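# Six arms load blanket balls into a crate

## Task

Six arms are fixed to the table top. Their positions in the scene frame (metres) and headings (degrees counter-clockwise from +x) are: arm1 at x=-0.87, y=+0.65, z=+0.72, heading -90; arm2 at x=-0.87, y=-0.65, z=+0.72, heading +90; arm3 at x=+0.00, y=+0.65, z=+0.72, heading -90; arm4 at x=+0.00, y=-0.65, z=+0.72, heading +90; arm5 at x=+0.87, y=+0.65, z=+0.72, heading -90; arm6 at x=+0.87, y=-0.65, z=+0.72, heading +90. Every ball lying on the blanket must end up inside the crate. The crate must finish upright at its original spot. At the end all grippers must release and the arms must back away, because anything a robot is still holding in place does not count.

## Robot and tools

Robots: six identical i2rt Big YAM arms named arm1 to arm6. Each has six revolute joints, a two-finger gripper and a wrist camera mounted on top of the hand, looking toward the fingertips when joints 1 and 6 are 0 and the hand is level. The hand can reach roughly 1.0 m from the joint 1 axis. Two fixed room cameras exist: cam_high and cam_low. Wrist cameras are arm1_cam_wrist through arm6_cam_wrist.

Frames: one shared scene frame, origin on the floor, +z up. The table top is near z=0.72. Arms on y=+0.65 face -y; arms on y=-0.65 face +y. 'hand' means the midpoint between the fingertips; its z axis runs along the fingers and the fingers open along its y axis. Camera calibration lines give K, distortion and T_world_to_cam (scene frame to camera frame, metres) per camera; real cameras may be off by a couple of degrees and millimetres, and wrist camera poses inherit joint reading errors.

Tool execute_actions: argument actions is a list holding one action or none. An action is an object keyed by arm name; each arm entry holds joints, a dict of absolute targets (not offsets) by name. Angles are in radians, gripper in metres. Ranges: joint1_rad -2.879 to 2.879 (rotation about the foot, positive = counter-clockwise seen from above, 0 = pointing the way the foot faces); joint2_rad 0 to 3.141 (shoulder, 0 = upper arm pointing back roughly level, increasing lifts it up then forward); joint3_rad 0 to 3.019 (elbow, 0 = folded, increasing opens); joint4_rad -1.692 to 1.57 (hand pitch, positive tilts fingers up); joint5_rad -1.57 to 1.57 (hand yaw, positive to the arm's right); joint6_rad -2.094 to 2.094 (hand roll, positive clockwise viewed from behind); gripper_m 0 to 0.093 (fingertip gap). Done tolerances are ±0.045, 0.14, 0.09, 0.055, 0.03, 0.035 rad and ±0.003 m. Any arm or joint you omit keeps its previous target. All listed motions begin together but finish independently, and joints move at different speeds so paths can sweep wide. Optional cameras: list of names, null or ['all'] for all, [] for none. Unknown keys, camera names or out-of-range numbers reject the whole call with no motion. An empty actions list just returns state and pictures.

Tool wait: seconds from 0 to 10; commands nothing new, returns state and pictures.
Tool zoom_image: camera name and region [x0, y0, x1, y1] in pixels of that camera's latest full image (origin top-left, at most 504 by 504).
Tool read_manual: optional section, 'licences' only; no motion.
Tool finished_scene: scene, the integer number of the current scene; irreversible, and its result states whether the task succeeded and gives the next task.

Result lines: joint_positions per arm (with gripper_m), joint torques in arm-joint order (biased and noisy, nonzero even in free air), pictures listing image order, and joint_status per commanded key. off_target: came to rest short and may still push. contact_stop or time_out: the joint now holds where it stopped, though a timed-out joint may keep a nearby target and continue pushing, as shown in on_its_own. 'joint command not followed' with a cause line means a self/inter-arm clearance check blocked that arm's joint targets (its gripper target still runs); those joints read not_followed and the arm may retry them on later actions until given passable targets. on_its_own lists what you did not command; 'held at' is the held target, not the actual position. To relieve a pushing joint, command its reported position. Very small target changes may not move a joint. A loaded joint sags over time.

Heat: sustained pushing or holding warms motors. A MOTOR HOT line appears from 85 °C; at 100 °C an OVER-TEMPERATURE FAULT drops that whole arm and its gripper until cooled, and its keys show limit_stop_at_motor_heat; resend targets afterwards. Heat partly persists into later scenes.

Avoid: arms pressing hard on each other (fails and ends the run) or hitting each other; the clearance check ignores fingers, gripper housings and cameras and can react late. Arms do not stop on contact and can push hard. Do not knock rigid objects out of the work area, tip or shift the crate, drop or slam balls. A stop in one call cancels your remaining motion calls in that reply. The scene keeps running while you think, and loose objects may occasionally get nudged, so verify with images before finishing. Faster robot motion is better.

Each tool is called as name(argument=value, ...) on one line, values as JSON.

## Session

execute_actions(actions=[])

Scene clock: 0.00 s.
Joint torques (N m, as the arm reports them, + toward a larger angle): no reading
arm1.joint_positions: joint1_rad=-0.013 joint2_rad=+0.427 joint3_rad=+1.465 joint4_rad=-1.543 joint5_rad=+0.015 joint6_rad=-0.001 gripper_m=+0.095
arm1.joint_status: not commanded
arm1.hand: x=-0.8704 y=+0.5451 z=+1.3730 quat_wxyz=(-0.364, -0.601, -0.611, +0.365) (m; scene frame)
arm2.joint_positions: joint1_rad=-0.014 joint2_rad=+0.442 joint3_rad=+1.473 joint4_rad=-1.523 joint5_rad=-0.002 joint6_rad=-0.015 gripper_m=+0.094
arm2.joint_status: not commanded
arm2.hand: x=-0.8651 y=-0.5275 z=+1.3653 quat_wxyz=(-0.376, +0.595, -0.619, -0.349) (m; scene frame)
arm3.joint_positions: joint1_rad=-0.015 joint2_rad=+0.433 joint3_rad=+1.456 joint4_rad=-1.522 joint5_rad=-0.014 joint6_rad=-0.008 gripper_m=+0.094
arm3.joint_status: not commanded
arm3.hand: x=-0.0032 y=+0.5298 z=+1.3683 quat_wxyz=(-0.362, -0.610, -0.605, +0.362) (m; scene frame)
arm4.joint_positions: joint1_rad=+0.014 joint2_rad=+0.422 joint3_rad=+1.453 joint4_rad=-1.535 joint5_rad=+0.009 joint6_rad=+0.013 gripper_m=+0.095
arm4.joint_status: not commanded
arm4.hand: x=+0.0021 y=-0.5333 z=+1.3826 quat_wxyz=(-0.365, +0.597, -0.621, -0.353) (m; scene frame)
arm5.joint_positions: joint1_rad=+0.007 joint2_rad=+0.433 joint3_rad=+1.471 joint4_rad=-1.550 joint5_rad=-0.012 joint6_rad=+0.012 gripper_m=+0.094
arm5.joint_status: not commanded
arm5.hand: x=+0.8718 y=+0.5347 z=+1.3709 quat_wxyz=(-0.367, -0.607, -0.614, +0.346) (m; scene frame)
arm6.joint_positions: joint1_rad=-0.003 joint2_rad=+0.423 joint3_rad=+1.460 joint4_rad=-1.530 joint5_rad=-0.009 joint6_rad=+0.000 gripper_m=+0.095
arm6.joint_status: not commanded
arm6.hand: x=+0.8631 y=-0.5354 z=+1.2906 quat_wxyz=(-0.370, +0.603, -0.610, -0.356) (m; scene frame)
pictures: arm1_cam_wrist, arm2_cam_wrist, arm3_cam_wrist, arm4_cam_wrist, arm5_cam_wrist, arm6_cam_wrist, cam_high, cam_low
Images, in order (width x height): arm1_cam_wrist 672x504, arm2_cam_wrist 672x504, arm3_cam_wrist 672x504, arm4_cam_wrist 672x504, arm5_cam_wrist 672x504, arm6_cam_wrist 672x504, cam_high 672x504, cam_low 672x504.

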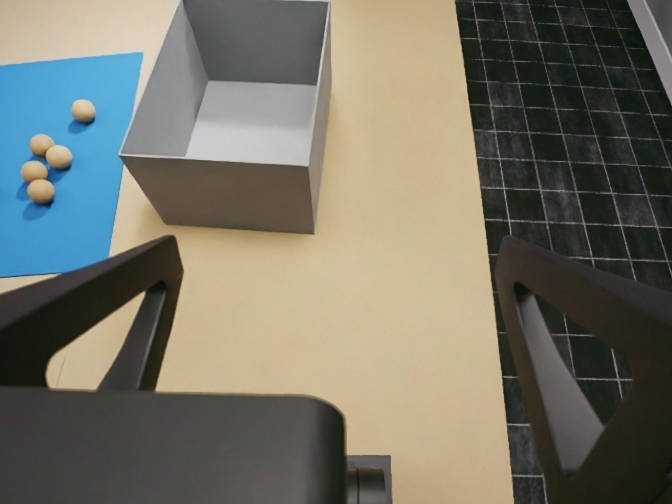

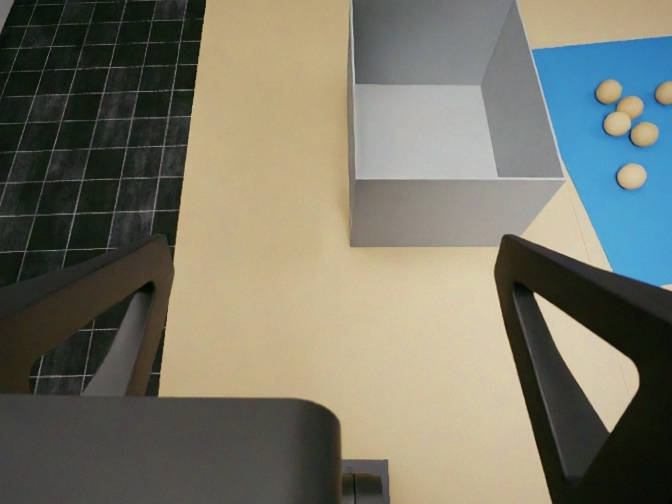

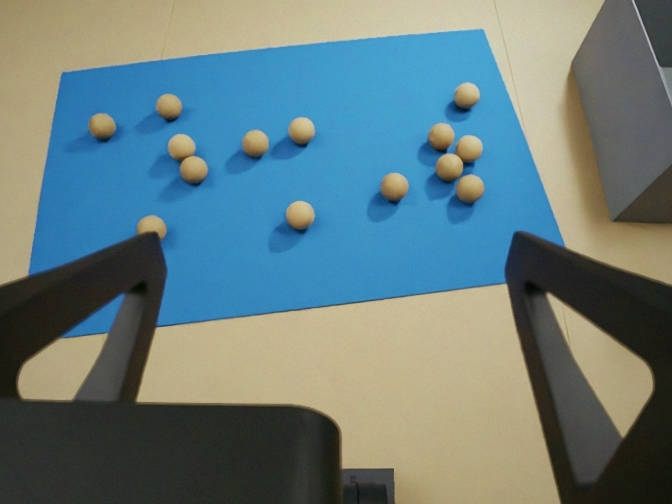

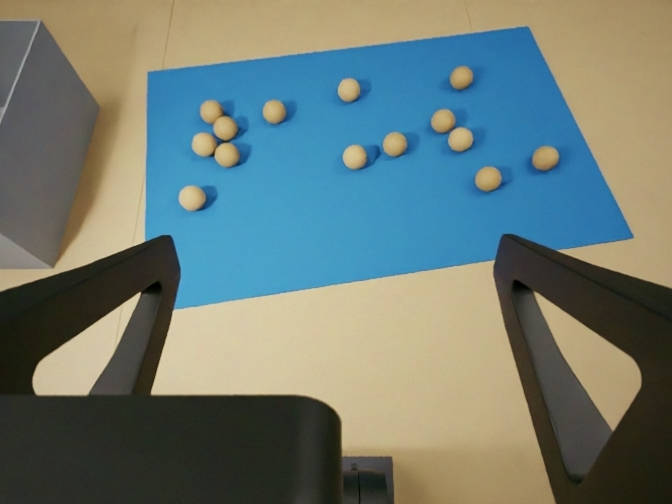

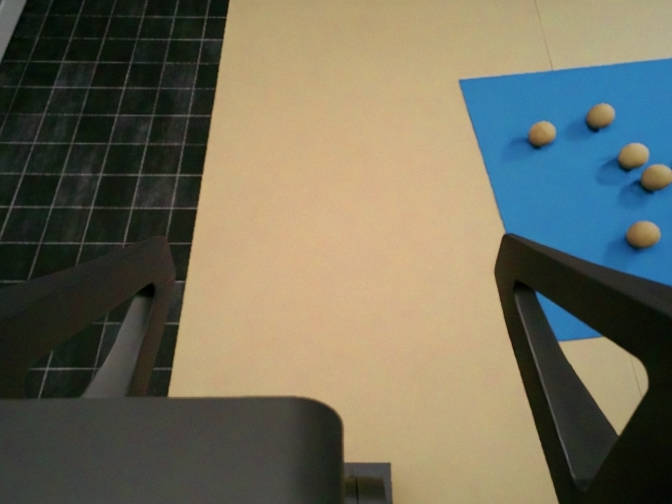

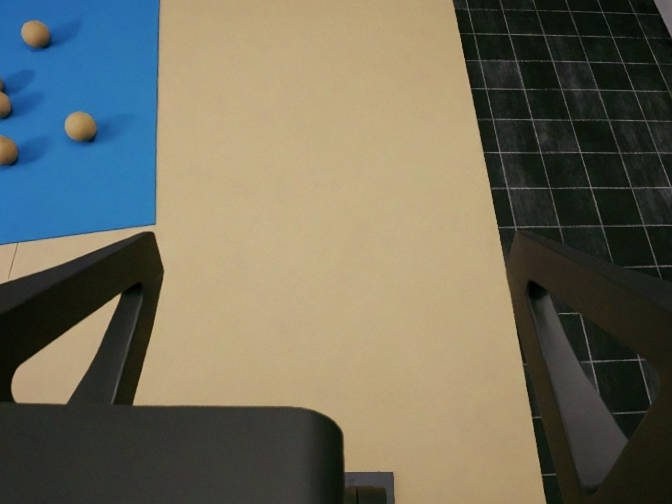

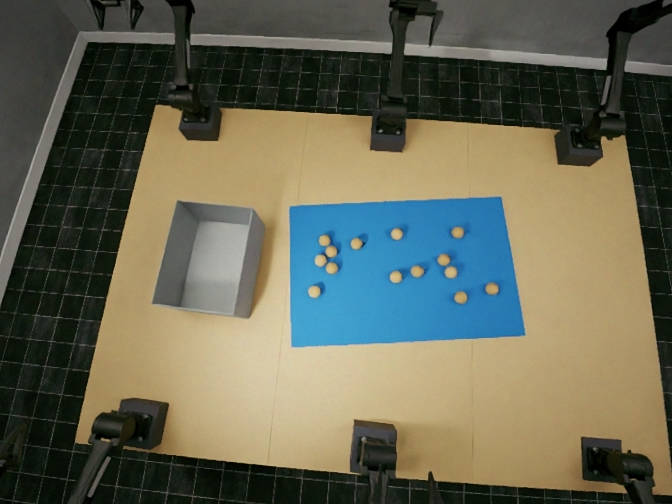

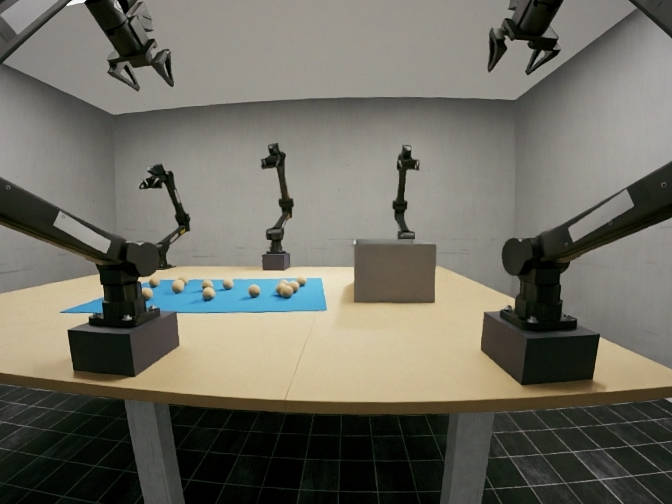

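execute_actions(actions=[{"arm3":{"joints":{"joint1_rad":-0.441,"joint2_rad":1.5,"joint3_rad":1.538,"joint4_rad":-0.937,"gripper_m":0.09}},"arm4":{"joints":{"joint1_rad":-0.592,"joint2_rad":1.5,"joint3_rad":2.416,"joint4_rad":-1.337,"gripper_m":0.09}}}], cameras=[])

execute_actions(actions=[{"arm3":{"joints":{"joint2_rad":2.03}},"arm4":{"joints":{"joint2_rad":2.515}}}], cameras=["arm3_cam_wrist","arm4_cam_wrist","cam_high"])

Scene clock: 27.17 s.
Joint torques (N m, as the arm reports them, + toward a larger angle): arm1=[ 0.29  4.68  7.97  1.88  0.   -0.04] | arm2=[-1.56  6.24  7.51  2.25  0.01 -0.12] | arm3=[  1.1  -12.63  13.34   2.71  -0.06  -0.19] | arm4=[ -0.03 -10.64  11.96   2.48   0.06   0.03] | arm5=[-0.15  4.71  7.25  1.69 -0.04 -0.06] | arm6=[0.81 4.38 7.13 1.71 0.11 0.01]
arm1.joint_positions: joint1_rad=-0.013 joint2_rad=+0.427 joint3_rad=+1.465 joint4_rad=-1.543 joint5_rad=+0.015 joint6_rad=-0.001 gripper_m=+0.095
arm1.joint_status: not commanded
arm1.hand: x=-0.8704 y=+0.5451 z=+1.3730 quat_wxyz=(-0.364, -0.601, -0.611, +0.365) (m; scene frame)
arm2.joint_positions: joint1_rad=-0.014 joint2_rad=+0.442 joint3_rad=+1.473 joint4_rad=-1.523 joint5_rad=-0.002 joint6_rad=-0.015 gripper_m=+0.094
arm2.joint_status: not commanded
arm2.hand: x=-0.8651 y=-0.5275 z=+1.3653 quat_wxyz=(-0.376, +0.595, -0.619, -0.349) (m; scene frame)
arm3.joint_positions: joint1_rad=-0.436 joint2_rad=+1.497 joint3_rad=+1.523 joint4_rad=-0.955 joint5_rad=-0.014 joint6_rad=-0.008 gripper_m=+0.090
arm3.joint_status: all done
arm3.hand: x=-0.2523 y=+0.1157 z=+1.1345 quat_wxyz=(-0.175, -0.799, -0.512, +0.262) (m; scene frame)
arm4.joint_positions: joint1_rad=-0.589 joint2_rad=+1.492 joint3_rad=+2.378 joint4_rad=-1.344 joint5_rad=+0.008 joint6_rad=+0.013 gripper_m=+0.090
arm4.joint_status: all done
arm4.hand: x=+0.3048 y=-0.2276 z=+1.5274 quat_wxyz=(-0.472, +0.380, -0.759, -0.238) (m; scene frame)
arm5.joint_positions: joint1_rad=+0.007 joint2_rad=+0.433 joint3_rad=+1.471 joint4_rad=-1.550 joint5_rad=-0.012 joint6_rad=+0.012 gripper_m=+0.094
arm5.joint_status: not commanded
arm5.hand: x=+0.8718 y=+0.5347 z=+1.3709 quat_wxyz=(-0.367, -0.607, -0.614, +0.346) (m; scene frame)
arm6.joint_positions: joint1_rad=-0.003 joint2_rad=+0.423 joint3_rad=+1.460 joint4_rad=-1.530 joint5_rad=-0.009 joint6_rad=+0.000 gripper_m=+0.095
arm6.joint_status: not commanded
arm6.hand: x=+0.8631 y=-0.5354 z=+1.2906 quat_wxyz=(-0.370, +0.603, -0.610, -0.356) (m; scene frame)
pictures: none
No camera images: the call's "cameras" was empty. Leave "cameras" out to get every camera's image.

Scene clock: 29.20 s.
Joint torques (N m, as the arm reports them, + toward a larger angle): arm1=[ 0.1   4.63  7.94  1.97 -0.01 -0.04] | arm2=[-1.51  6.27  7.5   2.25  0.01 -0.12] | arm3=[  1.36 -17.12  11.45   1.3   -0.05  -0.17] | arm4=[ -0.11 -26.35  12.46   0.71   0.07   0.03] | arm5=[-0.16  4.71  7.3   1.69 -0.04 -0.06] | arm6=[0.24 4.3  7.3  1.73 0.13 0.  ]
arm1.joint_positions: joint1_rad=-0.013 joint2_rad=+0.427 joint3_rad=+1.465 joint4_rad=-1.543 joint5_rad=+0.015 joint6_rad=-0.001 gripper_m=+0.095
arm1.joint_status: not commanded
arm1.hand: x=-0.8704 y=+0.5451 z=+1.3730 quat_wxyz=(-0.364, -0.601, -0.611, +0.365) (m; scene frame)
arm2.joint_positions: joint1_rad=-0.014 joint2_rad=+0.442 joint3_rad=+1.473 joint4_rad=-1.523 joint5_rad=-0.002 joint6_rad=-0.015 gripper_m=+0.094
arm2.joint_status: not commanded
arm2.hand: x=-0.8651 y=-0.5275 z=+1.3653 quat_wxyz=(-0.376, +0.595, -0.619, -0.349) (m; scene frame)
arm3.joint_positions: joint1_rad=-0.436 joint2_rad=+2.016 joint3_rad=+1.520 joint4_rad=-0.946 joint5_rad=-0.014 joint6_rad=-0.008 gripper_m=+0.090
arm3.joint_status: all done
arm3.hand: x=-0.2607 y=+0.0943 z=+0.8260 quat_wxyz=(-0.042, -0.841, -0.538, +0.050) (m; scene frame)
arm4.joint_positions: joint1_rad=-0.589 joint2_rad=+2.503 joint3_rad=+2.392 joint4_rad=-1.337 joint5_rad=+0.008 joint6_rad=+0.013 gripper_m=+0.090
arm4.joint_status: all done
arm4.hand: x=+0.4575 y=-0.0232 z=+0.8426 quat_wxyz=(-0.058, +0.447, -0.892, -0.023) (m; scene frame)
arm5.joint_positions: joint1_rad=+0.007 joint2_rad=+0.433 joint3_rad=+1.471 joint4_rad=-1.550 joint5_rad=-0.012 joint6_rad=+0.012 gripper_m=+0.094
arm5.joint_status: not commanded
arm5.hand: x=+0.8718 y=+0.5347 z=+1.3709 quat_wxyz=(-0.367, -0.607, -0.614, +0.346) (m; scene frame)
arm6.joint_positions: joint1_rad=-0.003 joint2_rad=+0.423 joint3_rad=+1.460 joint4_rad=-1.530 joint5_rad=-0.009 joint6_rad=+0.000 gripper_m=+0.095
arm6.joint_status: not commanded
arm6.hand: x=+0.8631 y=-0.5354 z=+1.2906 quat_wxyz=(-0.370, +0.603, -0.610, -0.356) (m; scene frame)
pictures: arm3_cam_wrist, arm4_cam_wrist, cam_high
camera_calibration (this result's frames):
arm3_cam_wrist: T_world_to_cam=[[-0.905397, 0.424059, -0.0207386, -0.2576], [0.361718, 0.796029, 0.485282, -0.377715], [0.222296, 0.431871, -0.874112, 0.863919], [0, 0, 0, 1]] pos_world=[-0.28865, 0.0368075, 0.933118]
arm4_cam_wrist: T_world_to_cam=[[0.799866, -0.599873, 0.0191706, -0.397033], [-0.538143, -0.702682, 0.465446, -0.153961], [-0.265737, -0.382611, -0.884869, 0.983373], [0, 0, 0, 1]] pos_world=[0.496039, 0.0298937, 0.949429]
Images, in order (width x height): arm3_cam_wrist 672x504, arm4_cam_wrist 672x504, cam_high 672x504.

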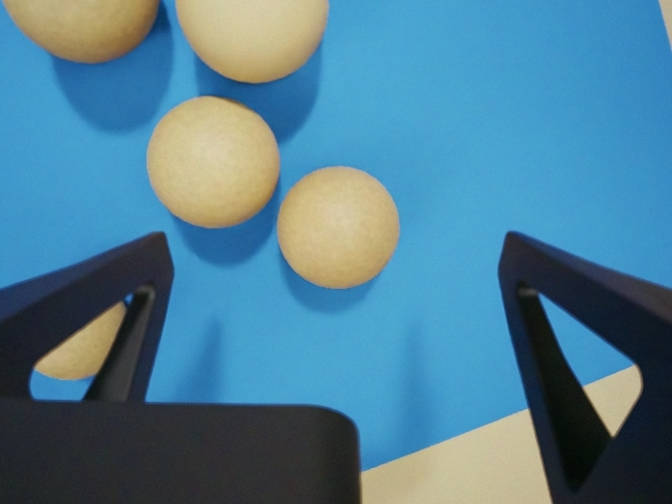

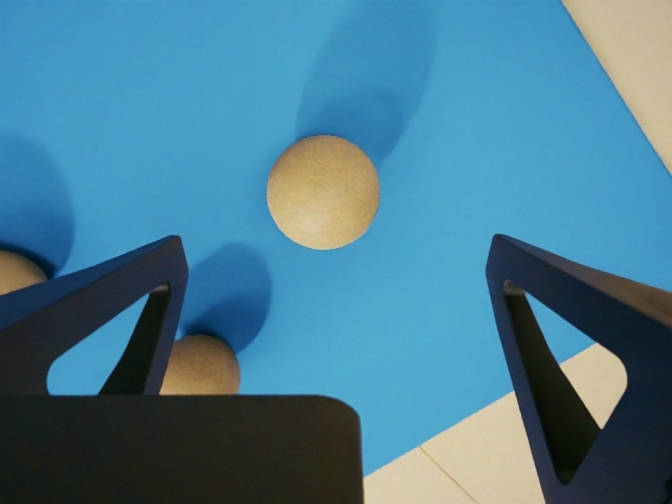

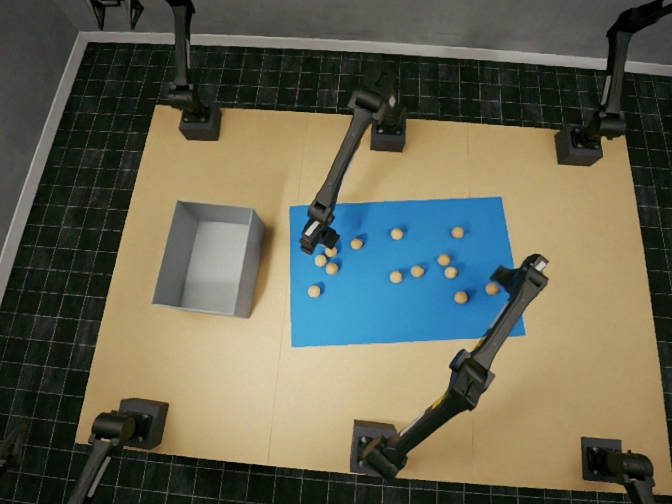

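execute_actions(actions=[{"arm3":{"joints":{"joint6_rad":-1.1,"gripper_m":0.078}},"arm4":{"joints":{"joint1_rad":-0.584,"joint3_rad":2.5,"joint4_rad":-1.385,"joint2_rad":2.56}}}], cameras=[])

execute_actions(actions=[{"arm3":{"joints":{"joint2_rad":2.15}},"arm4":{"joints":{"joint2_rad":2.675}}}], cameras=["arm3_cam_wrist","arm4_cam_wrist"])

Scene clock: 43.07 s.
Joint torques (N m, as the arm reports them, + toward a larger angle): arm1=[-0.04  4.58  7.96  1.93  0.01 -0.04] | arm2=[-1.49  6.24  7.5   2.24  0.01 -0.12] | arm3=[  1.12 -17.22  11.29   1.3   -0.12  -0.24] | arm4=[  0.59 -27.21  15.89   0.22   0.07   0.04] | arm5=[-0.21  4.74  7.28  1.67 -0.04 -0.06] | arm6=[ 0.53  4.35  7.26  1.85  0.13 -0.01]
arm1.joint_positions: joint1_rad=-0.013 joint2_rad=+0.427 joint3_rad=+1.465 joint4_rad=-1.543 joint5_rad=+0.015 joint6_rad=-0.001 gripper_m=+0.095
arm1.joint_status: not commanded
arm1.hand: x=-0.8704 y=+0.5451 z=+1.3730 quat_wxyz=(-0.364, -0.601, -0.611, +0.365) (m; scene frame)
arm2.joint_positions: joint1_rad=-0.014 joint2_rad=+0.442 joint3_rad=+1.473 joint4_rad=-1.523 joint5_rad=-0.002 joint6_rad=-0.015 gripper_m=+0.094
arm2.joint_status: not commanded
arm2.hand: x=-0.8651 y=-0.5275 z=+1.3653 quat_wxyz=(-0.376, +0.595, -0.619, -0.349) (m; scene frame)
arm3.joint_positions: joint1_rad=-0.436 joint2_rad=+2.016 joint3_rad=+1.520 joint4_rad=-0.946 joint5_rad=-0.014 joint6_rad=-1.092 gripper_m=+0.078
arm3.joint_status: all done
arm3.hand: x=-0.2607 y=+0.0943 z=+0.8260 quat_wxyz=(-0.011, -0.443, -0.894, +0.064) (m; scene frame)
arm4.joint_positions: joint1_rad=-0.589 joint2_rad=+2.555 joint3_rad=+2.440 joint4_rad=-1.377 joint5_rad=+0.008 joint6_rad=+0.013 gripper_m=+0.090
arm4.joint_status: all done
arm4.hand: x=+0.4562 y=-0.0252 z=+0.8224 quat_wxyz=(-0.039, +0.448, -0.893, -0.013) (m; scene frame)
arm5.joint_positions: joint1_rad=+0.007 joint2_rad=+0.433 joint3_rad=+1.471 joint4_rad=-1.550 joint5_rad=-0.012 joint6_rad=+0.012 gripper_m=+0.094
arm5.joint_status: not commanded
arm5.hand: x=+0.8718 y=+0.5347 z=+1.3709 quat_wxyz=(-0.367, -0.607, -0.614, +0.346) (m; scene frame)
arm6.joint_positions: joint1_rad=-0.003 joint2_rad=+0.423 joint3_rad=+1.460 joint4_rad=-1.530 joint5_rad=-0.009 joint6_rad=+0.000 gripper_m=+0.095
arm6.joint_status: not commanded
arm6.hand: x=+0.8631 y=-0.5354 z=+1.2906 quat_wxyz=(-0.370, +0.603, -0.610, -0.356) (m; scene frame)
pictures: none
No camera images: the call's "cameras" was empty. Leave "cameras" out to get every camera's image.

Scene clock: 44.13 s.
Joint torques (N m, as the arm reports them, + toward a larger angle): arm1=[ 0.29  4.86  7.96  1.93 -0.01 -0.03] | arm2=[-1.48  6.28  7.5   2.24  0.01 -0.12] | arm3=[  1.01 -18.84  10.35   1.    -0.13  -0.28] | arm4=[  0.48 -27.29  13.02   0.19   0.11   0.03] | arm5=[-0.16  4.61  7.26  1.68 -0.04 -0.06] | arm6=[ 0.63  3.66  7.15  1.63  0.07 -0.02]
arm1.joint_positions: joint1_rad=-0.013 joint2_rad=+0.427 joint3_rad=+1.465 joint4_rad=-1.543 joint5_rad=+0.015 joint6_rad=-0.001 gripper_m=+0.095
arm1.joint_status: not commanded
arm1.hand: x=-0.8704 y=+0.5451 z=+1.3730 quat_wxyz=(-0.364, -0.601, -0.611, +0.365) (m; scene frame)
arm2.joint_positions: joint1_rad=-0.014 joint2_rad=+0.442 joint3_rad=+1.473 joint4_rad=-1.523 joint5_rad=-0.002 joint6_rad=-0.015 gripper_m=+0.094
arm2.joint_status: not commanded
arm2.hand: x=-0.8651 y=-0.5275 z=+1.3653 quat_wxyz=(-0.376, +0.595, -0.619, -0.349) (m; scene frame)
arm3.joint_positions: joint1_rad=-0.436 joint2_rad=+2.151 joint3_rad=+1.520 joint4_rad=-0.946 joint5_rad=-0.014 joint6_rad=-1.093 gripper_m=+0.078
arm3.joint_status: all done
arm3.hand: x=-0.2516 y=+0.1128 z=+0.7474 quat_wxyz=(-0.009, -0.444, -0.896, -0.003) (m; scene frame)
arm4.joint_positions: joint1_rad=-0.588 joint2_rad=+2.663 joint3_rad=+2.468 joint4_rad=-1.380 joint5_rad=+0.007 joint6_rad=+0.013 gripper_m=+0.090
arm4.joint_status: all done
arm4.hand: x=+0.4499 y=-0.0337 z=+0.7524 quat_wxyz=(-0.002, +0.448, -0.894, +0.006) (m; scene frame)
arm5.joint_positions: joint1_rad=+0.007 joint2_rad=+0.433 joint3_rad=+1.471 joint4_rad=-1.550 joint5_rad=-0.012 joint6_rad=+0.012 gripper_m=+0.094
arm5.joint_status: not commanded
arm5.hand: x=+0.8718 y=+0.5347 z=+1.3709 quat_wxyz=(-0.367, -0.607, -0.614, +0.346) (m; scene frame)
arm6.joint_positions: joint1_rad=-0.003 joint2_rad=+0.423 joint3_rad=+1.460 joint4_rad=-1.530 joint5_rad=-0.009 joint6_rad=+0.000 gripper_m=+0.095
arm6.joint_status: not commanded
arm6.hand: x=+0.8631 y=-0.5354 z=+1.2906 quat_wxyz=(-0.370, +0.603, -0.610, -0.356) (m; scene frame)
pictures: arm3_cam_wrist, arm4_cam_wrist
camera_calibration (this result's frames):
arm3_cam_wrist: T_world_to_cam=[[-0.799266, -0.600758, -0.0162532, -0.11984], [-0.495941, 0.644057, 0.582438, -0.6288], [-0.339436, 0.473583, -0.812713, 0.593238], [0, 0, 0, 1]] pos_world=[-0.206265, 0.0520404, 0.846421]
arm4_cam_wrist: T_world_to_cam=[[0.801223, -0.598037, 0.0198272, -0.396507], [-0.499204, -0.649807, 0.57319, -0.220189], [-0.329905, -0.469151, -0.819183, 0.874021], [0, 0, 0, 1]] pos_world=[0.496115, 0.029841, 0.850054]
Images, in order (width x height): arm3_cam_wrist 672x504, arm4_cam_wrist 672x504.

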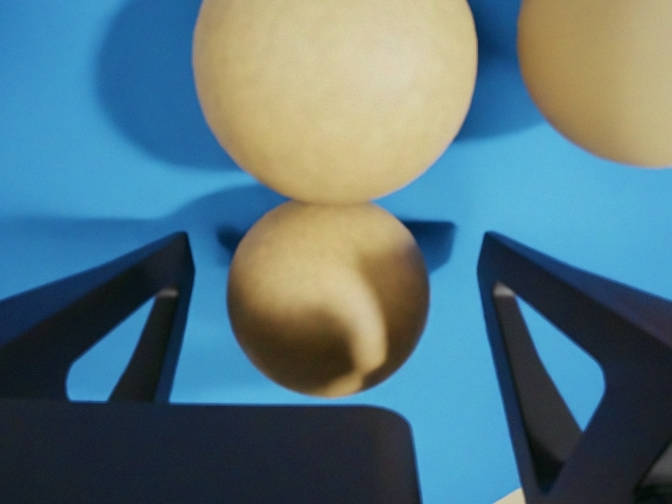

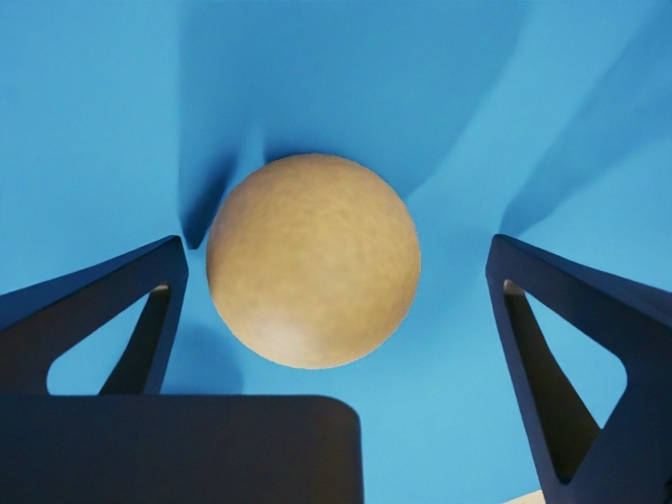

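execute_actions(actions=[{"arm3":{"joints":{"joint2_rad":2.158}},"arm4":{"joints":{"joint1_rad":-0.575,"joint3_rad":2.525,"joint4_rad":-1.385,"joint2_rad":2.7}}}], cameras=["arm4_cam_wrist"])

Scene clock: 52.87 s.
Joint torques (N m, as the arm reports them, + toward a larger angle): arm1=[ 0.11  4.99  7.94  1.91  0.01 -0.03] | arm2=[-1.53  6.27  7.5   2.24  0.01 -0.12] | arm3=[  1.35 -18.43  10.38   0.98  -0.15  -0.24] | arm4=[  1.06 -25.95  14.59   0.23   0.08   0.03] | arm5=[-0.11  4.69  7.29  1.67 -0.04 -0.06] | arm6=[1.1  4.26 7.08 1.86 0.13 0.06]
arm1.joint_positions: joint1_rad=-0.013 joint2_rad=+0.427 joint3_rad=+1.465 joint4_rad=-1.543 joint5_rad=+0.015 joint6_rad=-0.001 gripper_m=+0.095
arm1.joint_status: not commanded
arm1.hand: x=-0.8704 y=+0.5451 z=+1.3730 quat_wxyz=(-0.364, -0.601, -0.611, +0.365) (m; scene frame)
arm2.joint_positions: joint1_rad=-0.014 joint2_rad=+0.442 joint3_rad=+1.473 joint4_rad=-1.523 joint5_rad=-0.002 joint6_rad=-0.015 gripper_m=+0.094
arm2.joint_status: not commanded
arm2.hand: x=-0.8651 y=-0.5275 z=+1.3653 quat_wxyz=(-0.376, +0.595, -0.619, -0.349) (m; scene frame)
arm3.joint_positions: joint1_rad=-0.436 joint2_rad=+2.151 joint3_rad=+1.520 joint4_rad=-0.946 joint5_rad=-0.014 joint6_rad=-1.093 gripper_m=+0.078
arm3.joint_status: all done
arm3.hand: x=-0.2516 y=+0.1128 z=+0.7474 quat_wxyz=(-0.009, -0.444, -0.896, -0.003) (m; scene frame)
arm4.joint_positions: joint1_rad=-0.585 joint2_rad=+2.673 joint3_rad=+2.475 joint4_rad=-1.380 joint5_rad=+0.008 joint6_rad=+0.013 gripper_m=+0.090
arm4.joint_status: all done
arm4.hand: x=+0.4480 y=-0.0322 z=+0.7476 quat_wxyz=(+0.000, +0.450, -0.893, +0.007) (m; scene frame)
arm5.joint_positions: joint1_rad=+0.007 joint2_rad=+0.433 joint3_rad=+1.471 joint4_rad=-1.550 joint5_rad=-0.012 joint6_rad=+0.012 gripper_m=+0.094
arm5.joint_status: not commanded
arm5.hand: x=+0.8718 y=+0.5347 z=+1.3709 quat_wxyz=(-0.367, -0.607, -0.614, +0.346) (m; scene frame)
arm6.joint_positions: joint1_rad=-0.003 joint2_rad=+0.423 joint3_rad=+1.460 joint4_rad=-1.530 joint5_rad=-0.009 joint6_rad=+0.000 gripper_m=+0.095
arm6.joint_status: not commanded
arm6.hand: x=+0.8631 y=-0.5354 z=+1.2906 quat_wxyz=(-0.370, +0.603, -0.610, -0.356) (m; scene frame)
pictures: arm4_cam_wrist
camera_calibration (this result's frames):
arm4_cam_wrist: T_world_to_cam=[[0.803286, -0.595222, 0.0210222, -0.39574], [-0.496355, -0.649516, 0.575987, -0.220808], [-0.329186, -0.473117, -0.817188, 0.868199], [0, 0, 0, 1]] pos_world=[0.494092, 0.0317878, 0.844984]
Images, in order (width x height): arm4_cam_wrist 672x504.

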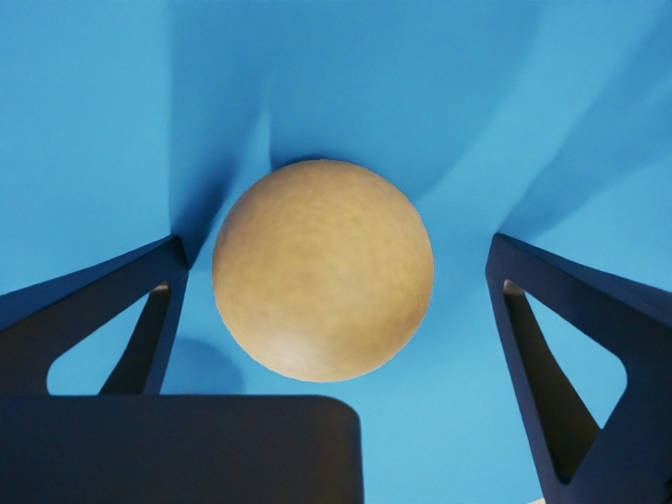

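execute_actions(actions=[{"arm3":{"joints":{"gripper_m":0.036}},"arm4":{"joints":{"gripper_m":0.04}}}], cameras=[])

execute_actions(actions=[{"arm3":{"joints":{"joint2_rad":1.4}},"arm4":{"joints":{"joint2_rad":1.4}}}], cameras=["arm3_cam_wrist","arm4_cam_wrist"])

Scene clock: 62.27 s.
Joint torques (N m, as the arm reports them, + toward a larger angle): arm1=[ 0.11  4.71  7.98  1.96  0.01 -0.03] | arm2=[-1.51  6.24  7.51  2.25  0.01 -0.12] | arm3=[  1.13 -18.17  10.42   1.02  -0.11  -0.24] | arm4=[ -0.23 -25.72  14.64   0.21   0.07   0.03] | arm5=[-0.2   4.65  7.29  1.66 -0.04 -0.06] | arm6=[0.84 4.38 7.14 1.78 0.13 0.03]
arm1.joint_positions: joint1_rad=-0.013 joint2_rad=+0.427 joint3_rad=+1.465 joint4_rad=-1.543 joint5_rad=+0.015 joint6_rad=-0.001 gripper_m=+0.095
arm1.joint_status: not commanded
arm1.hand: x=-0.8704 y=+0.5451 z=+1.3730 quat_wxyz=(-0.364, -0.601, -0.611, +0.365) (m; scene frame)
arm2.joint_positions: joint1_rad=-0.014 joint2_rad=+0.442 joint3_rad=+1.473 joint4_rad=-1.523 joint5_rad=-0.002 joint6_rad=-0.015 gripper_m=+0.094
arm2.joint_status: not commanded
arm2.hand: x=-0.8651 y=-0.5275 z=+1.3653 quat_wxyz=(-0.376, +0.595, -0.619, -0.349) (m; scene frame)
arm3.joint_positions: joint1_rad=-0.436 joint2_rad=+2.151 joint3_rad=+1.520 joint4_rad=-0.946 joint5_rad=-0.014 joint6_rad=-1.093 gripper_m=+0.047
arm3.joint_status: gripper_m off_target (ended at +0.047, target +0.036)
arm3.hand: x=-0.2516 y=+0.1128 z=+0.7474 quat_wxyz=(-0.009, -0.444, -0.896, -0.003) (m; scene frame)
arm4.joint_positions: joint1_rad=-0.577 joint2_rad=+2.673 joint3_rad=+2.475 joint4_rad=-1.380 joint5_rad=+0.008 joint6_rad=+0.013 gripper_m=+0.047
arm4.joint_status: gripper_m off_target (ended at +0.047, target +0.040)
arm4.hand: x=+0.4430 y=-0.0286 z=+0.7476 quat_wxyz=(+0.000, +0.453, -0.891, +0.007) (m; scene frame)
arm5.joint_positions: joint1_rad=+0.007 joint2_rad=+0.433 joint3_rad=+1.471 joint4_rad=-1.550 joint5_rad=-0.012 joint6_rad=+0.012 gripper_m=+0.094
arm5.joint_status: not commanded
arm5.hand: x=+0.8718 y=+0.5347 z=+1.3709 quat_wxyz=(-0.367, -0.607, -0.614, +0.346) (m; scene frame)
arm6.joint_positions: joint1_rad=-0.003 joint2_rad=+0.423 joint3_rad=+1.460 joint4_rad=-1.530 joint5_rad=-0.009 joint6_rad=+0.000 gripper_m=+0.095
arm6.joint_status: not commanded
arm6.hand: x=+0.8631 y=-0.5354 z=+1.2906 quat_wxyz=(-0.370, +0.603, -0.610, -0.356) (m; scene frame)
pictures: none
No camera images: the call's "cameras" was empty. Leave "cameras" out to get every camera's image.

Scene clock: 64.90 s.
Joint torques (N m, as the arm reports them, + toward a larger angle): arm1=[ 0.44  4.91  7.89  1.88  0.01 -0.04] | arm2=[-1.47  6.28  7.49  2.23  0.01 -0.12] | arm3=[  1.71 -11.76  12.91   2.48  -0.11  -0.18] | arm4=[ 0.45 -7.19  7.16  2.01  0.08  0.03] | arm5=[-0.18  4.63  7.28  1.69 -0.03 -0.07] | arm6=[0.73 4.12 7.1  1.84 0.09 0.04]
arm1.joint_positions: joint1_rad=-0.013 joint2_rad=+0.427 joint3_rad=+1.465 joint4_rad=-1.543 joint5_rad=+0.015 joint6_rad=-0.001 gripper_m=+0.095
arm1.joint_status: not commanded
arm1.hand: x=-0.8704 y=+0.5451 z=+1.3730 quat_wxyz=(-0.364, -0.601, -0.611, +0.365) (m; scene frame)
arm2.joint_positions: joint1_rad=-0.014 joint2_rad=+0.442 joint3_rad=+1.473 joint4_rad=-1.523 joint5_rad=-0.002 joint6_rad=-0.015 gripper_m=+0.094
arm2.joint_status: not commanded
arm2.hand: x=-0.8651 y=-0.5275 z=+1.3653 quat_wxyz=(-0.376, +0.595, -0.619, -0.349) (m; scene frame)
arm3.joint_positions: joint1_rad=-0.436 joint2_rad=+1.401 joint3_rad=+1.529 joint4_rad=-0.945 joint5_rad=-0.014 joint6_rad=-1.093 gripper_m=+0.047
arm3.joint_status: all done
arm3.hand: x=-0.2445 y=+0.1329 z=+1.1933 quat_wxyz=(-0.015, -0.411, -0.834, +0.368) (m; scene frame)
arm4.joint_positions: joint1_rad=-0.577 joint2_rad=+1.394 joint3_rad=+2.518 joint4_rad=-1.381 joint5_rad=+0.008 joint6_rad=+0.013 gripper_m=+0.047
arm4.joint_status: all done
arm4.hand: x=+0.2434 y=-0.3026 z=+1.6240 quat_wxyz=(-0.543, +0.358, -0.706, -0.280) (m; scene frame)
arm5.joint_positions: joint1_rad=+0.007 joint2_rad=+0.433 joint3_rad=+1.471 joint4_rad=-1.550 joint5_rad=-0.012 joint6_rad=+0.012 gripper_m=+0.094
arm5.joint_status: not commanded
arm5.hand: x=+0.8718 y=+0.5347 z=+1.3709 quat_wxyz=(-0.367, -0.607, -0.614, +0.346) (m; scene frame)
arm6.joint_positions: joint1_rad=-0.003 joint2_rad=+0.423 joint3_rad=+1.460 joint4_rad=-1.530 joint5_rad=-0.009 joint6_rad=+0.000 gripper_m=+0.095
arm6.joint_status: not commanded
arm6.hand: x=+0.8631 y=-0.5354 z=+1.2906 quat_wxyz=(-0.370, +0.603, -0.610, -0.356) (m; scene frame)
pictures: arm3_cam_wrist, arm4_cam_wrist
camera_calibration (this result's frames):
arm3_cam_wrist: T_world_to_cam=[[-0.70179, -0.388372, 0.597209, -0.831267], [-0.365241, 0.915915, 0.166431, -0.405761], [-0.611629, -0.101326, -0.784629, 0.924902], [0, 0, 0, 1]] pos_world=[-0.165878, 0.142517, 1.28968]
arm4_cam_wrist: T_world_to_cam=[[0.805143, -0.593067, -0.00392775, -0.370057], [-0.453022, -0.610717, -0.649458, 0.988581], [0.382773, 0.524686, -0.760387, 1.42552], [0, 0, 0, 1]] pos_world=[0.200147, -0.363676, 1.72454]
Images, in order (width x height): arm3_cam_wrist 672x504, arm4_cam_wrist 672x504.

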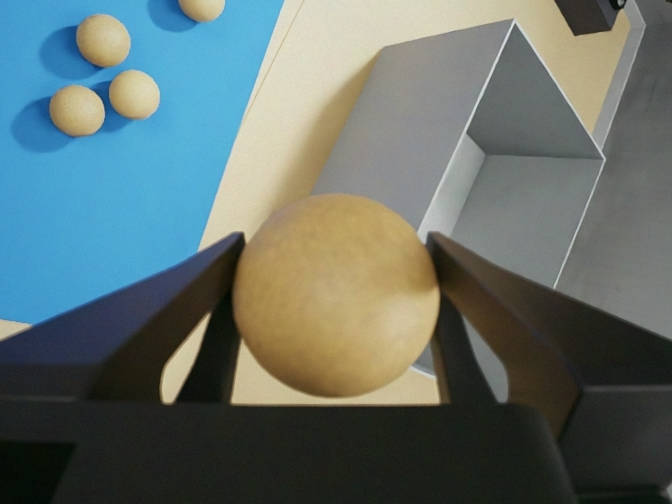

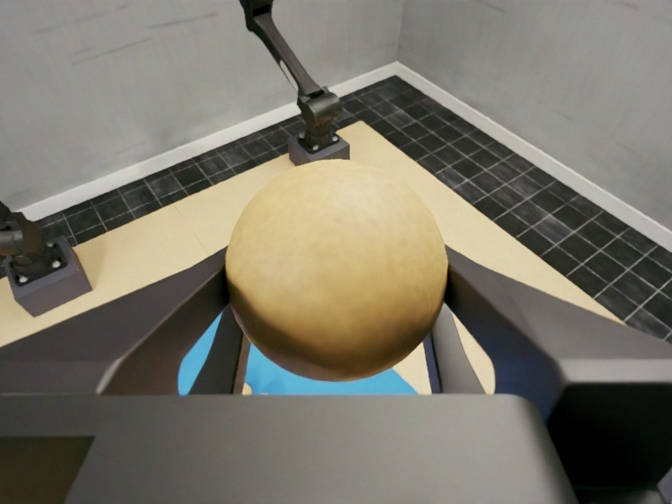

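execute_actions(actions=[{"arm3":{"joints":{"joint1_rad":-0.86,"joint3_rad":2.25,"joint4_rad":-1.0,"joint6_rad":0}}}], cameras=[])

execute_actions(actions=[{"arm4":{"joints":{"joint1_rad":0.86,"joint3_rad":2.22,"joint4_rad":-0.9}}}], cameras=[])

execute_actions(actions=[{"arm3":{"joints":{"joint2_rad":2.17}},"arm4":{"joints":{"joint2_rad":2.19}}}], cameras=["arm3_cam_wrist","arm4_cam_wrist","cam_high","cam_low"])

Scene clock: 72.70 s.
Joint torques (N m, as the arm reports them, + toward a larger angle): arm1=[ 0.1   4.94  7.91  1.99  0.01 -0.04] | arm2=[-1.51  6.26  7.51  2.25  0.01 -0.12] | arm3=[ 2.36 -8.83 10.5   2.39 -0.15 -0.07] | arm4=[ 0.45 -6.52  7.07  2.01  0.09  0.04] | arm5=[-0.27  4.6   7.3   1.69 -0.04 -0.05] | arm6=[0.6  4.17 6.99 1.78 0.13 0.01]
arm1.joint_positions: joint1_rad=-0.013 joint2_rad=+0.427 joint3_rad=+1.465 joint4_rad=-1.543 joint5_rad=+0.015 joint6_rad=-0.001 gripper_m=+0.095
arm1.joint_status: not commanded
arm1.hand: x=-0.8704 y=+0.5451 z=+1.3730 quat_wxyz=(-0.364, -0.601, -0.611, +0.365) (m; scene frame)
arm2.joint_positions: joint1_rad=-0.014 joint2_rad=+0.442 joint3_rad=+1.473 joint4_rad=-1.523 joint5_rad=-0.002 joint6_rad=-0.015 gripper_m=+0.094
arm2.joint_status: not commanded
arm2.hand: x=-0.8651 y=-0.5275 z=+1.3653 quat_wxyz=(-0.376, +0.595, -0.619, -0.349) (m; scene frame)
arm3.joint_positions: joint1_rad=-0.869 joint2_rad=+1.398 joint3_rad=+2.235 joint4_rad=-0.993 joint5_rad=-0.011 joint6_rad=-0.008 gripper_m=+0.047
arm3.joint_status: all done
arm3.hand: x=-0.4036 y=+0.3158 z=+1.5682 quat_wxyz=(-0.224, -0.713, -0.264, +0.609) (m; scene frame)
arm4.joint_positions: joint1_rad=-0.577 joint2_rad=+1.394 joint3_rad=+2.518 joint4_rad=-1.381 joint5_rad=+0.008 joint6_rad=+0.013 gripper_m=+0.047
arm4.joint_status: not commanded
arm4.hand: x=+0.2434 y=-0.3026 z=+1.6240 quat_wxyz=(-0.543, +0.358, -0.706, -0.280) (m; scene frame)
arm5.joint_positions: joint1_rad=+0.007 joint2_rad=+0.433 joint3_rad=+1.471 joint4_rad=-1.550 joint5_rad=-0.012 joint6_rad=+0.012 gripper_m=+0.094
arm5.joint_status: not commanded
arm5.hand: x=+0.8718 y=+0.5347 z=+1.3709 quat_wxyz=(-0.367, -0.607, -0.614, +0.346) (m; scene frame)
arm6.joint_positions: joint1_rad=-0.003 joint2_rad=+0.423 joint3_rad=+1.460 joint4_rad=-1.530 joint5_rad=-0.009 joint6_rad=+0.000 gripper_m=+0.095
arm6.joint_status: not commanded
arm6.hand: x=+0.8631 y=-0.5354 z=+1.2906 quat_wxyz=(-0.370, +0.603, -0.610, -0.356) (m; scene frame)
pictures: none
No camera images: the call's "cameras" was empty. Leave "cameras" out to get every camera's image.

Scene clock: 74.40 s.
Joint torques (N m, as the arm reports them, + toward a larger angle): arm1=[ 0.46  4.62  7.98  1.93  0.02 -0.03] | arm2=[-1.51  6.26  7.5   2.26  0.01 -0.12] | arm3=[ 2.44 -8.75 10.51  2.4  -0.12 -0.1 ] | arm4=[  0.15 -10.88   9.54   3.2    0.13   0.03] | arm5=[-0.14  4.65  7.29  1.69 -0.05 -0.06] | arm6=[0.96 4.35 7.1  1.54 0.16 0.02]
arm1.joint_positions: joint1_rad=-0.013 joint2_rad=+0.427 joint3_rad=+1.465 joint4_rad=-1.543 joint5_rad=+0.015 joint6_rad=-0.001 gripper_m=+0.095
arm1.joint_status: not commanded
arm1.hand: x=-0.8704 y=+0.5451 z=+1.3730 quat_wxyz=(-0.364, -0.601, -0.611, +0.365) (m; scene frame)
arm2.joint_positions: joint1_rad=-0.014 joint2_rad=+0.442 joint3_rad=+1.473 joint4_rad=-1.523 joint5_rad=-0.002 joint6_rad=-0.015 gripper_m=+0.094
arm2.joint_status: not commanded
arm2.hand: x=-0.8651 y=-0.5275 z=+1.3653 quat_wxyz=(-0.376, +0.595, -0.619, -0.349) (m; scene frame)
arm3.joint_positions: joint1_rad=-0.869 joint2_rad=+1.398 joint3_rad=+2.235 joint4_rad=-0.993 joint5_rad=-0.011 joint6_rad=-0.007 gripper_m=+0.047
arm3.joint_status: not commanded
arm3.hand: x=-0.4036 y=+0.3158 z=+1.5682 quat_wxyz=(-0.225, -0.713, -0.264, +0.609) (m; scene frame)
arm4.joint_positions: joint1_rad=+0.862 joint2_rad=+1.401 joint3_rad=+2.213 joint4_rad=-0.918 joint5_rad=+0.007 joint6_rad=+0.013 gripper_m=+0.047
arm4.joint_status: all done
arm4.hand: x=-0.3926 y=-0.2857 z=+1.5906 quat_wxyz=(-0.243, +0.691, -0.278, -0.622) (m; scene frame)
arm5.joint_positions: joint1_rad=+0.007 joint2_rad=+0.433 joint3_rad=+1.471 joint4_rad=-1.550 joint5_rad=-0.012 joint6_rad=+0.012 gripper_m=+0.094
arm5.joint_status: not commanded
arm5.hand: x=+0.8718 y=+0.5347 z=+1.3709 quat_wxyz=(-0.367, -0.607, -0.614, +0.346) (m; scene frame)
arm6.joint_positions: joint1_rad=-0.003 joint2_rad=+0.423 joint3_rad=+1.460 joint4_rad=-1.530 joint5_rad=-0.009 joint6_rad=+0.000 gripper_m=+0.095
arm6.joint_status: not commanded
arm6.hand: x=+0.8631 y=-0.5354 z=+1.2906 quat_wxyz=(-0.370, +0.603, -0.610, -0.356) (m; scene frame)
pictures: none
No camera images: the call's "cameras" was empty. Leave "cameras" out to get every camera's image.

Scene clock: 76.50 s.
Joint torques (N m, as the arm reports them, + toward a larger angle): arm1=[ 0.25  4.95  7.84  1.9   0.01 -0.02] | arm2=[-1.5   6.26  7.5   2.25  0.01 -0.12] | arm3=[  2.61 -20.1   14.94   1.79  -0.14  -0.09] | arm4=[  0.05 -24.86  13.78   1.85   0.11   0.03] | arm5=[-0.16  4.62  7.28  1.68 -0.04 -0.06] | arm6=[0.58 4.02 7.11 1.74 0.15 0.04]
arm1.joint_positions: joint1_rad=-0.013 joint2_rad=+0.427 joint3_rad=+1.465 joint4_rad=-1.543 joint5_rad=+0.015 joint6_rad=-0.001 gripper_m=+0.095
arm1.joint_status: not commanded
arm1.hand: x=-0.8704 y=+0.5451 z=+1.3730 quat_wxyz=(-0.364, -0.601, -0.611, +0.365) (m; scene frame)
arm2.joint_positions: joint1_rad=-0.014 joint2_rad=+0.442 joint3_rad=+1.473 joint4_rad=-1.523 joint5_rad=-0.002 joint6_rad=-0.015 gripper_m=+0.094
arm2.joint_status: not commanded
arm2.hand: x=-0.8651 y=-0.5275 z=+1.3653 quat_wxyz=(-0.376, +0.595, -0.619, -0.349) (m; scene frame)
arm3.joint_positions: joint1_rad=-0.869 joint2_rad=+2.143 joint3_rad=+2.218 joint4_rad=-0.998 joint5_rad=-0.011 joint6_rad=-0.007 gripper_m=+0.047
arm3.joint_status: all done
arm3.hand: x=-0.6247 y=+0.1283 z=+1.0509 quat_wxyz=(-0.114, -0.890, -0.327, +0.296) (m; scene frame)
arm4.joint_positions: joint1_rad=+0.862 joint2_rad=+2.182 joint3_rad=+2.193 joint4_rad=-0.903 joint5_rad=+0.007 joint6_rad=+0.013 gripper_m=+0.047
arm4.joint_status: all done
arm4.hand: x=-0.6091 y=-0.0833 z=+1.0367 quat_wxyz=(-0.123, +0.876, -0.351, -0.307) (m; scene frame)
arm5.joint_positions: joint1_rad=+0.007 joint2_rad=+0.433 joint3_rad=+1.471 joint4_rad=-1.550 joint5_rad=-0.012 joint6_rad=+0.012 gripper_m=+0.094
arm5.joint_status: not commanded
arm5.hand: x=+0.8718 y=+0.5347 z=+1.3709 quat_wxyz=(-0.367, -0.607, -0.614, +0.346) (m; scene frame)
arm6.joint_positions: joint1_rad=-0.003 joint2_rad=+0.423 joint3_rad=+1.460 joint4_rad=-1.530 joint5_rad=-0.009 joint6_rad=+0.000 gripper_m=+0.095
arm6.joint_status: not commanded
arm6.hand: x=+0.8631 y=-0.5354 z=+1.2906 quat_wxyz=(-0.370, +0.603, -0.610, -0.356) (m; scene frame)
pictures: arm3_cam_wrist, arm4_cam_wrist, cam_high, cam_low
camera_calibration (this result's frames):
arm3_cam_wrist: T_world_to_cam=[[-0.647297, 0.762097, -0.0146488, -0.485412], [0.762235, 0.64723, -0.00958091, 0.407039], [0.00217955, -0.0173675, -0.999847, 1.17899], [0, 0, 0, 1]] pos_world=[-0.627034, 0.126959, 1.1756]
arm4_cam_wrist: T_world_to_cam=[[0.694383, 0.719586, 0.00534109, 0.476334], [0.718311, -0.692669, -0.0651004, 0.455663], [-0.0431457, 0.0490411, -0.997864, 1.1373], [0, 0, 0, 1]] pos_world=[-0.608996, -0.0829143, 1.16199]
Images, in order (width x height): arm3_cam_wrist 672x504, arm4_cam_wrist 672x504, cam_high 672x504, cam_low 672x504.

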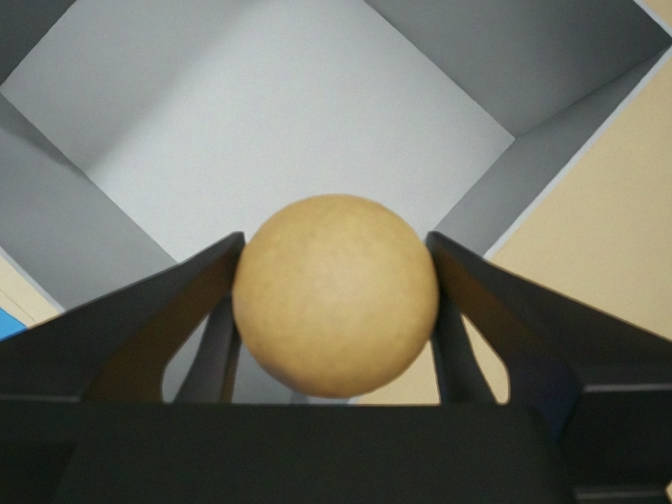

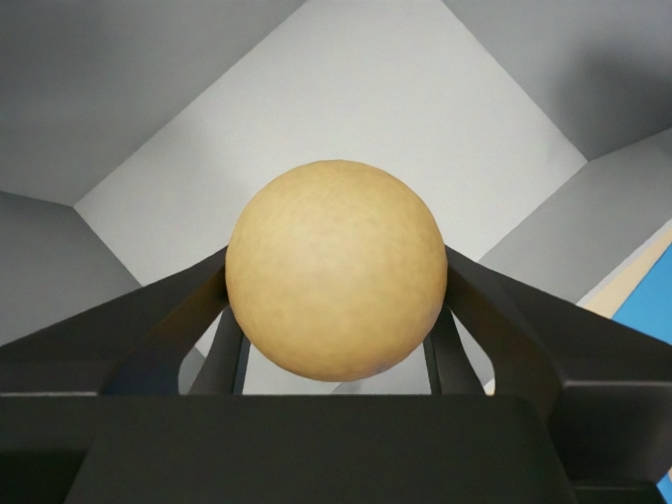

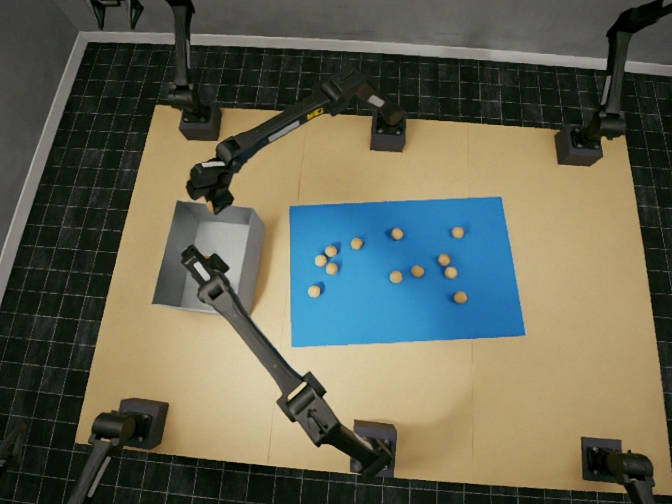

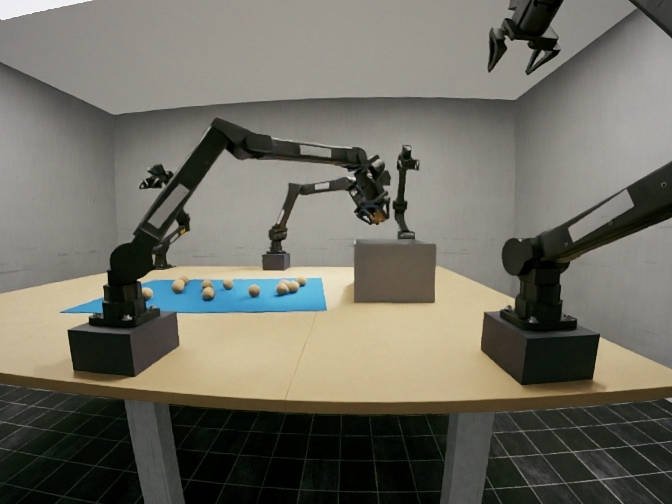

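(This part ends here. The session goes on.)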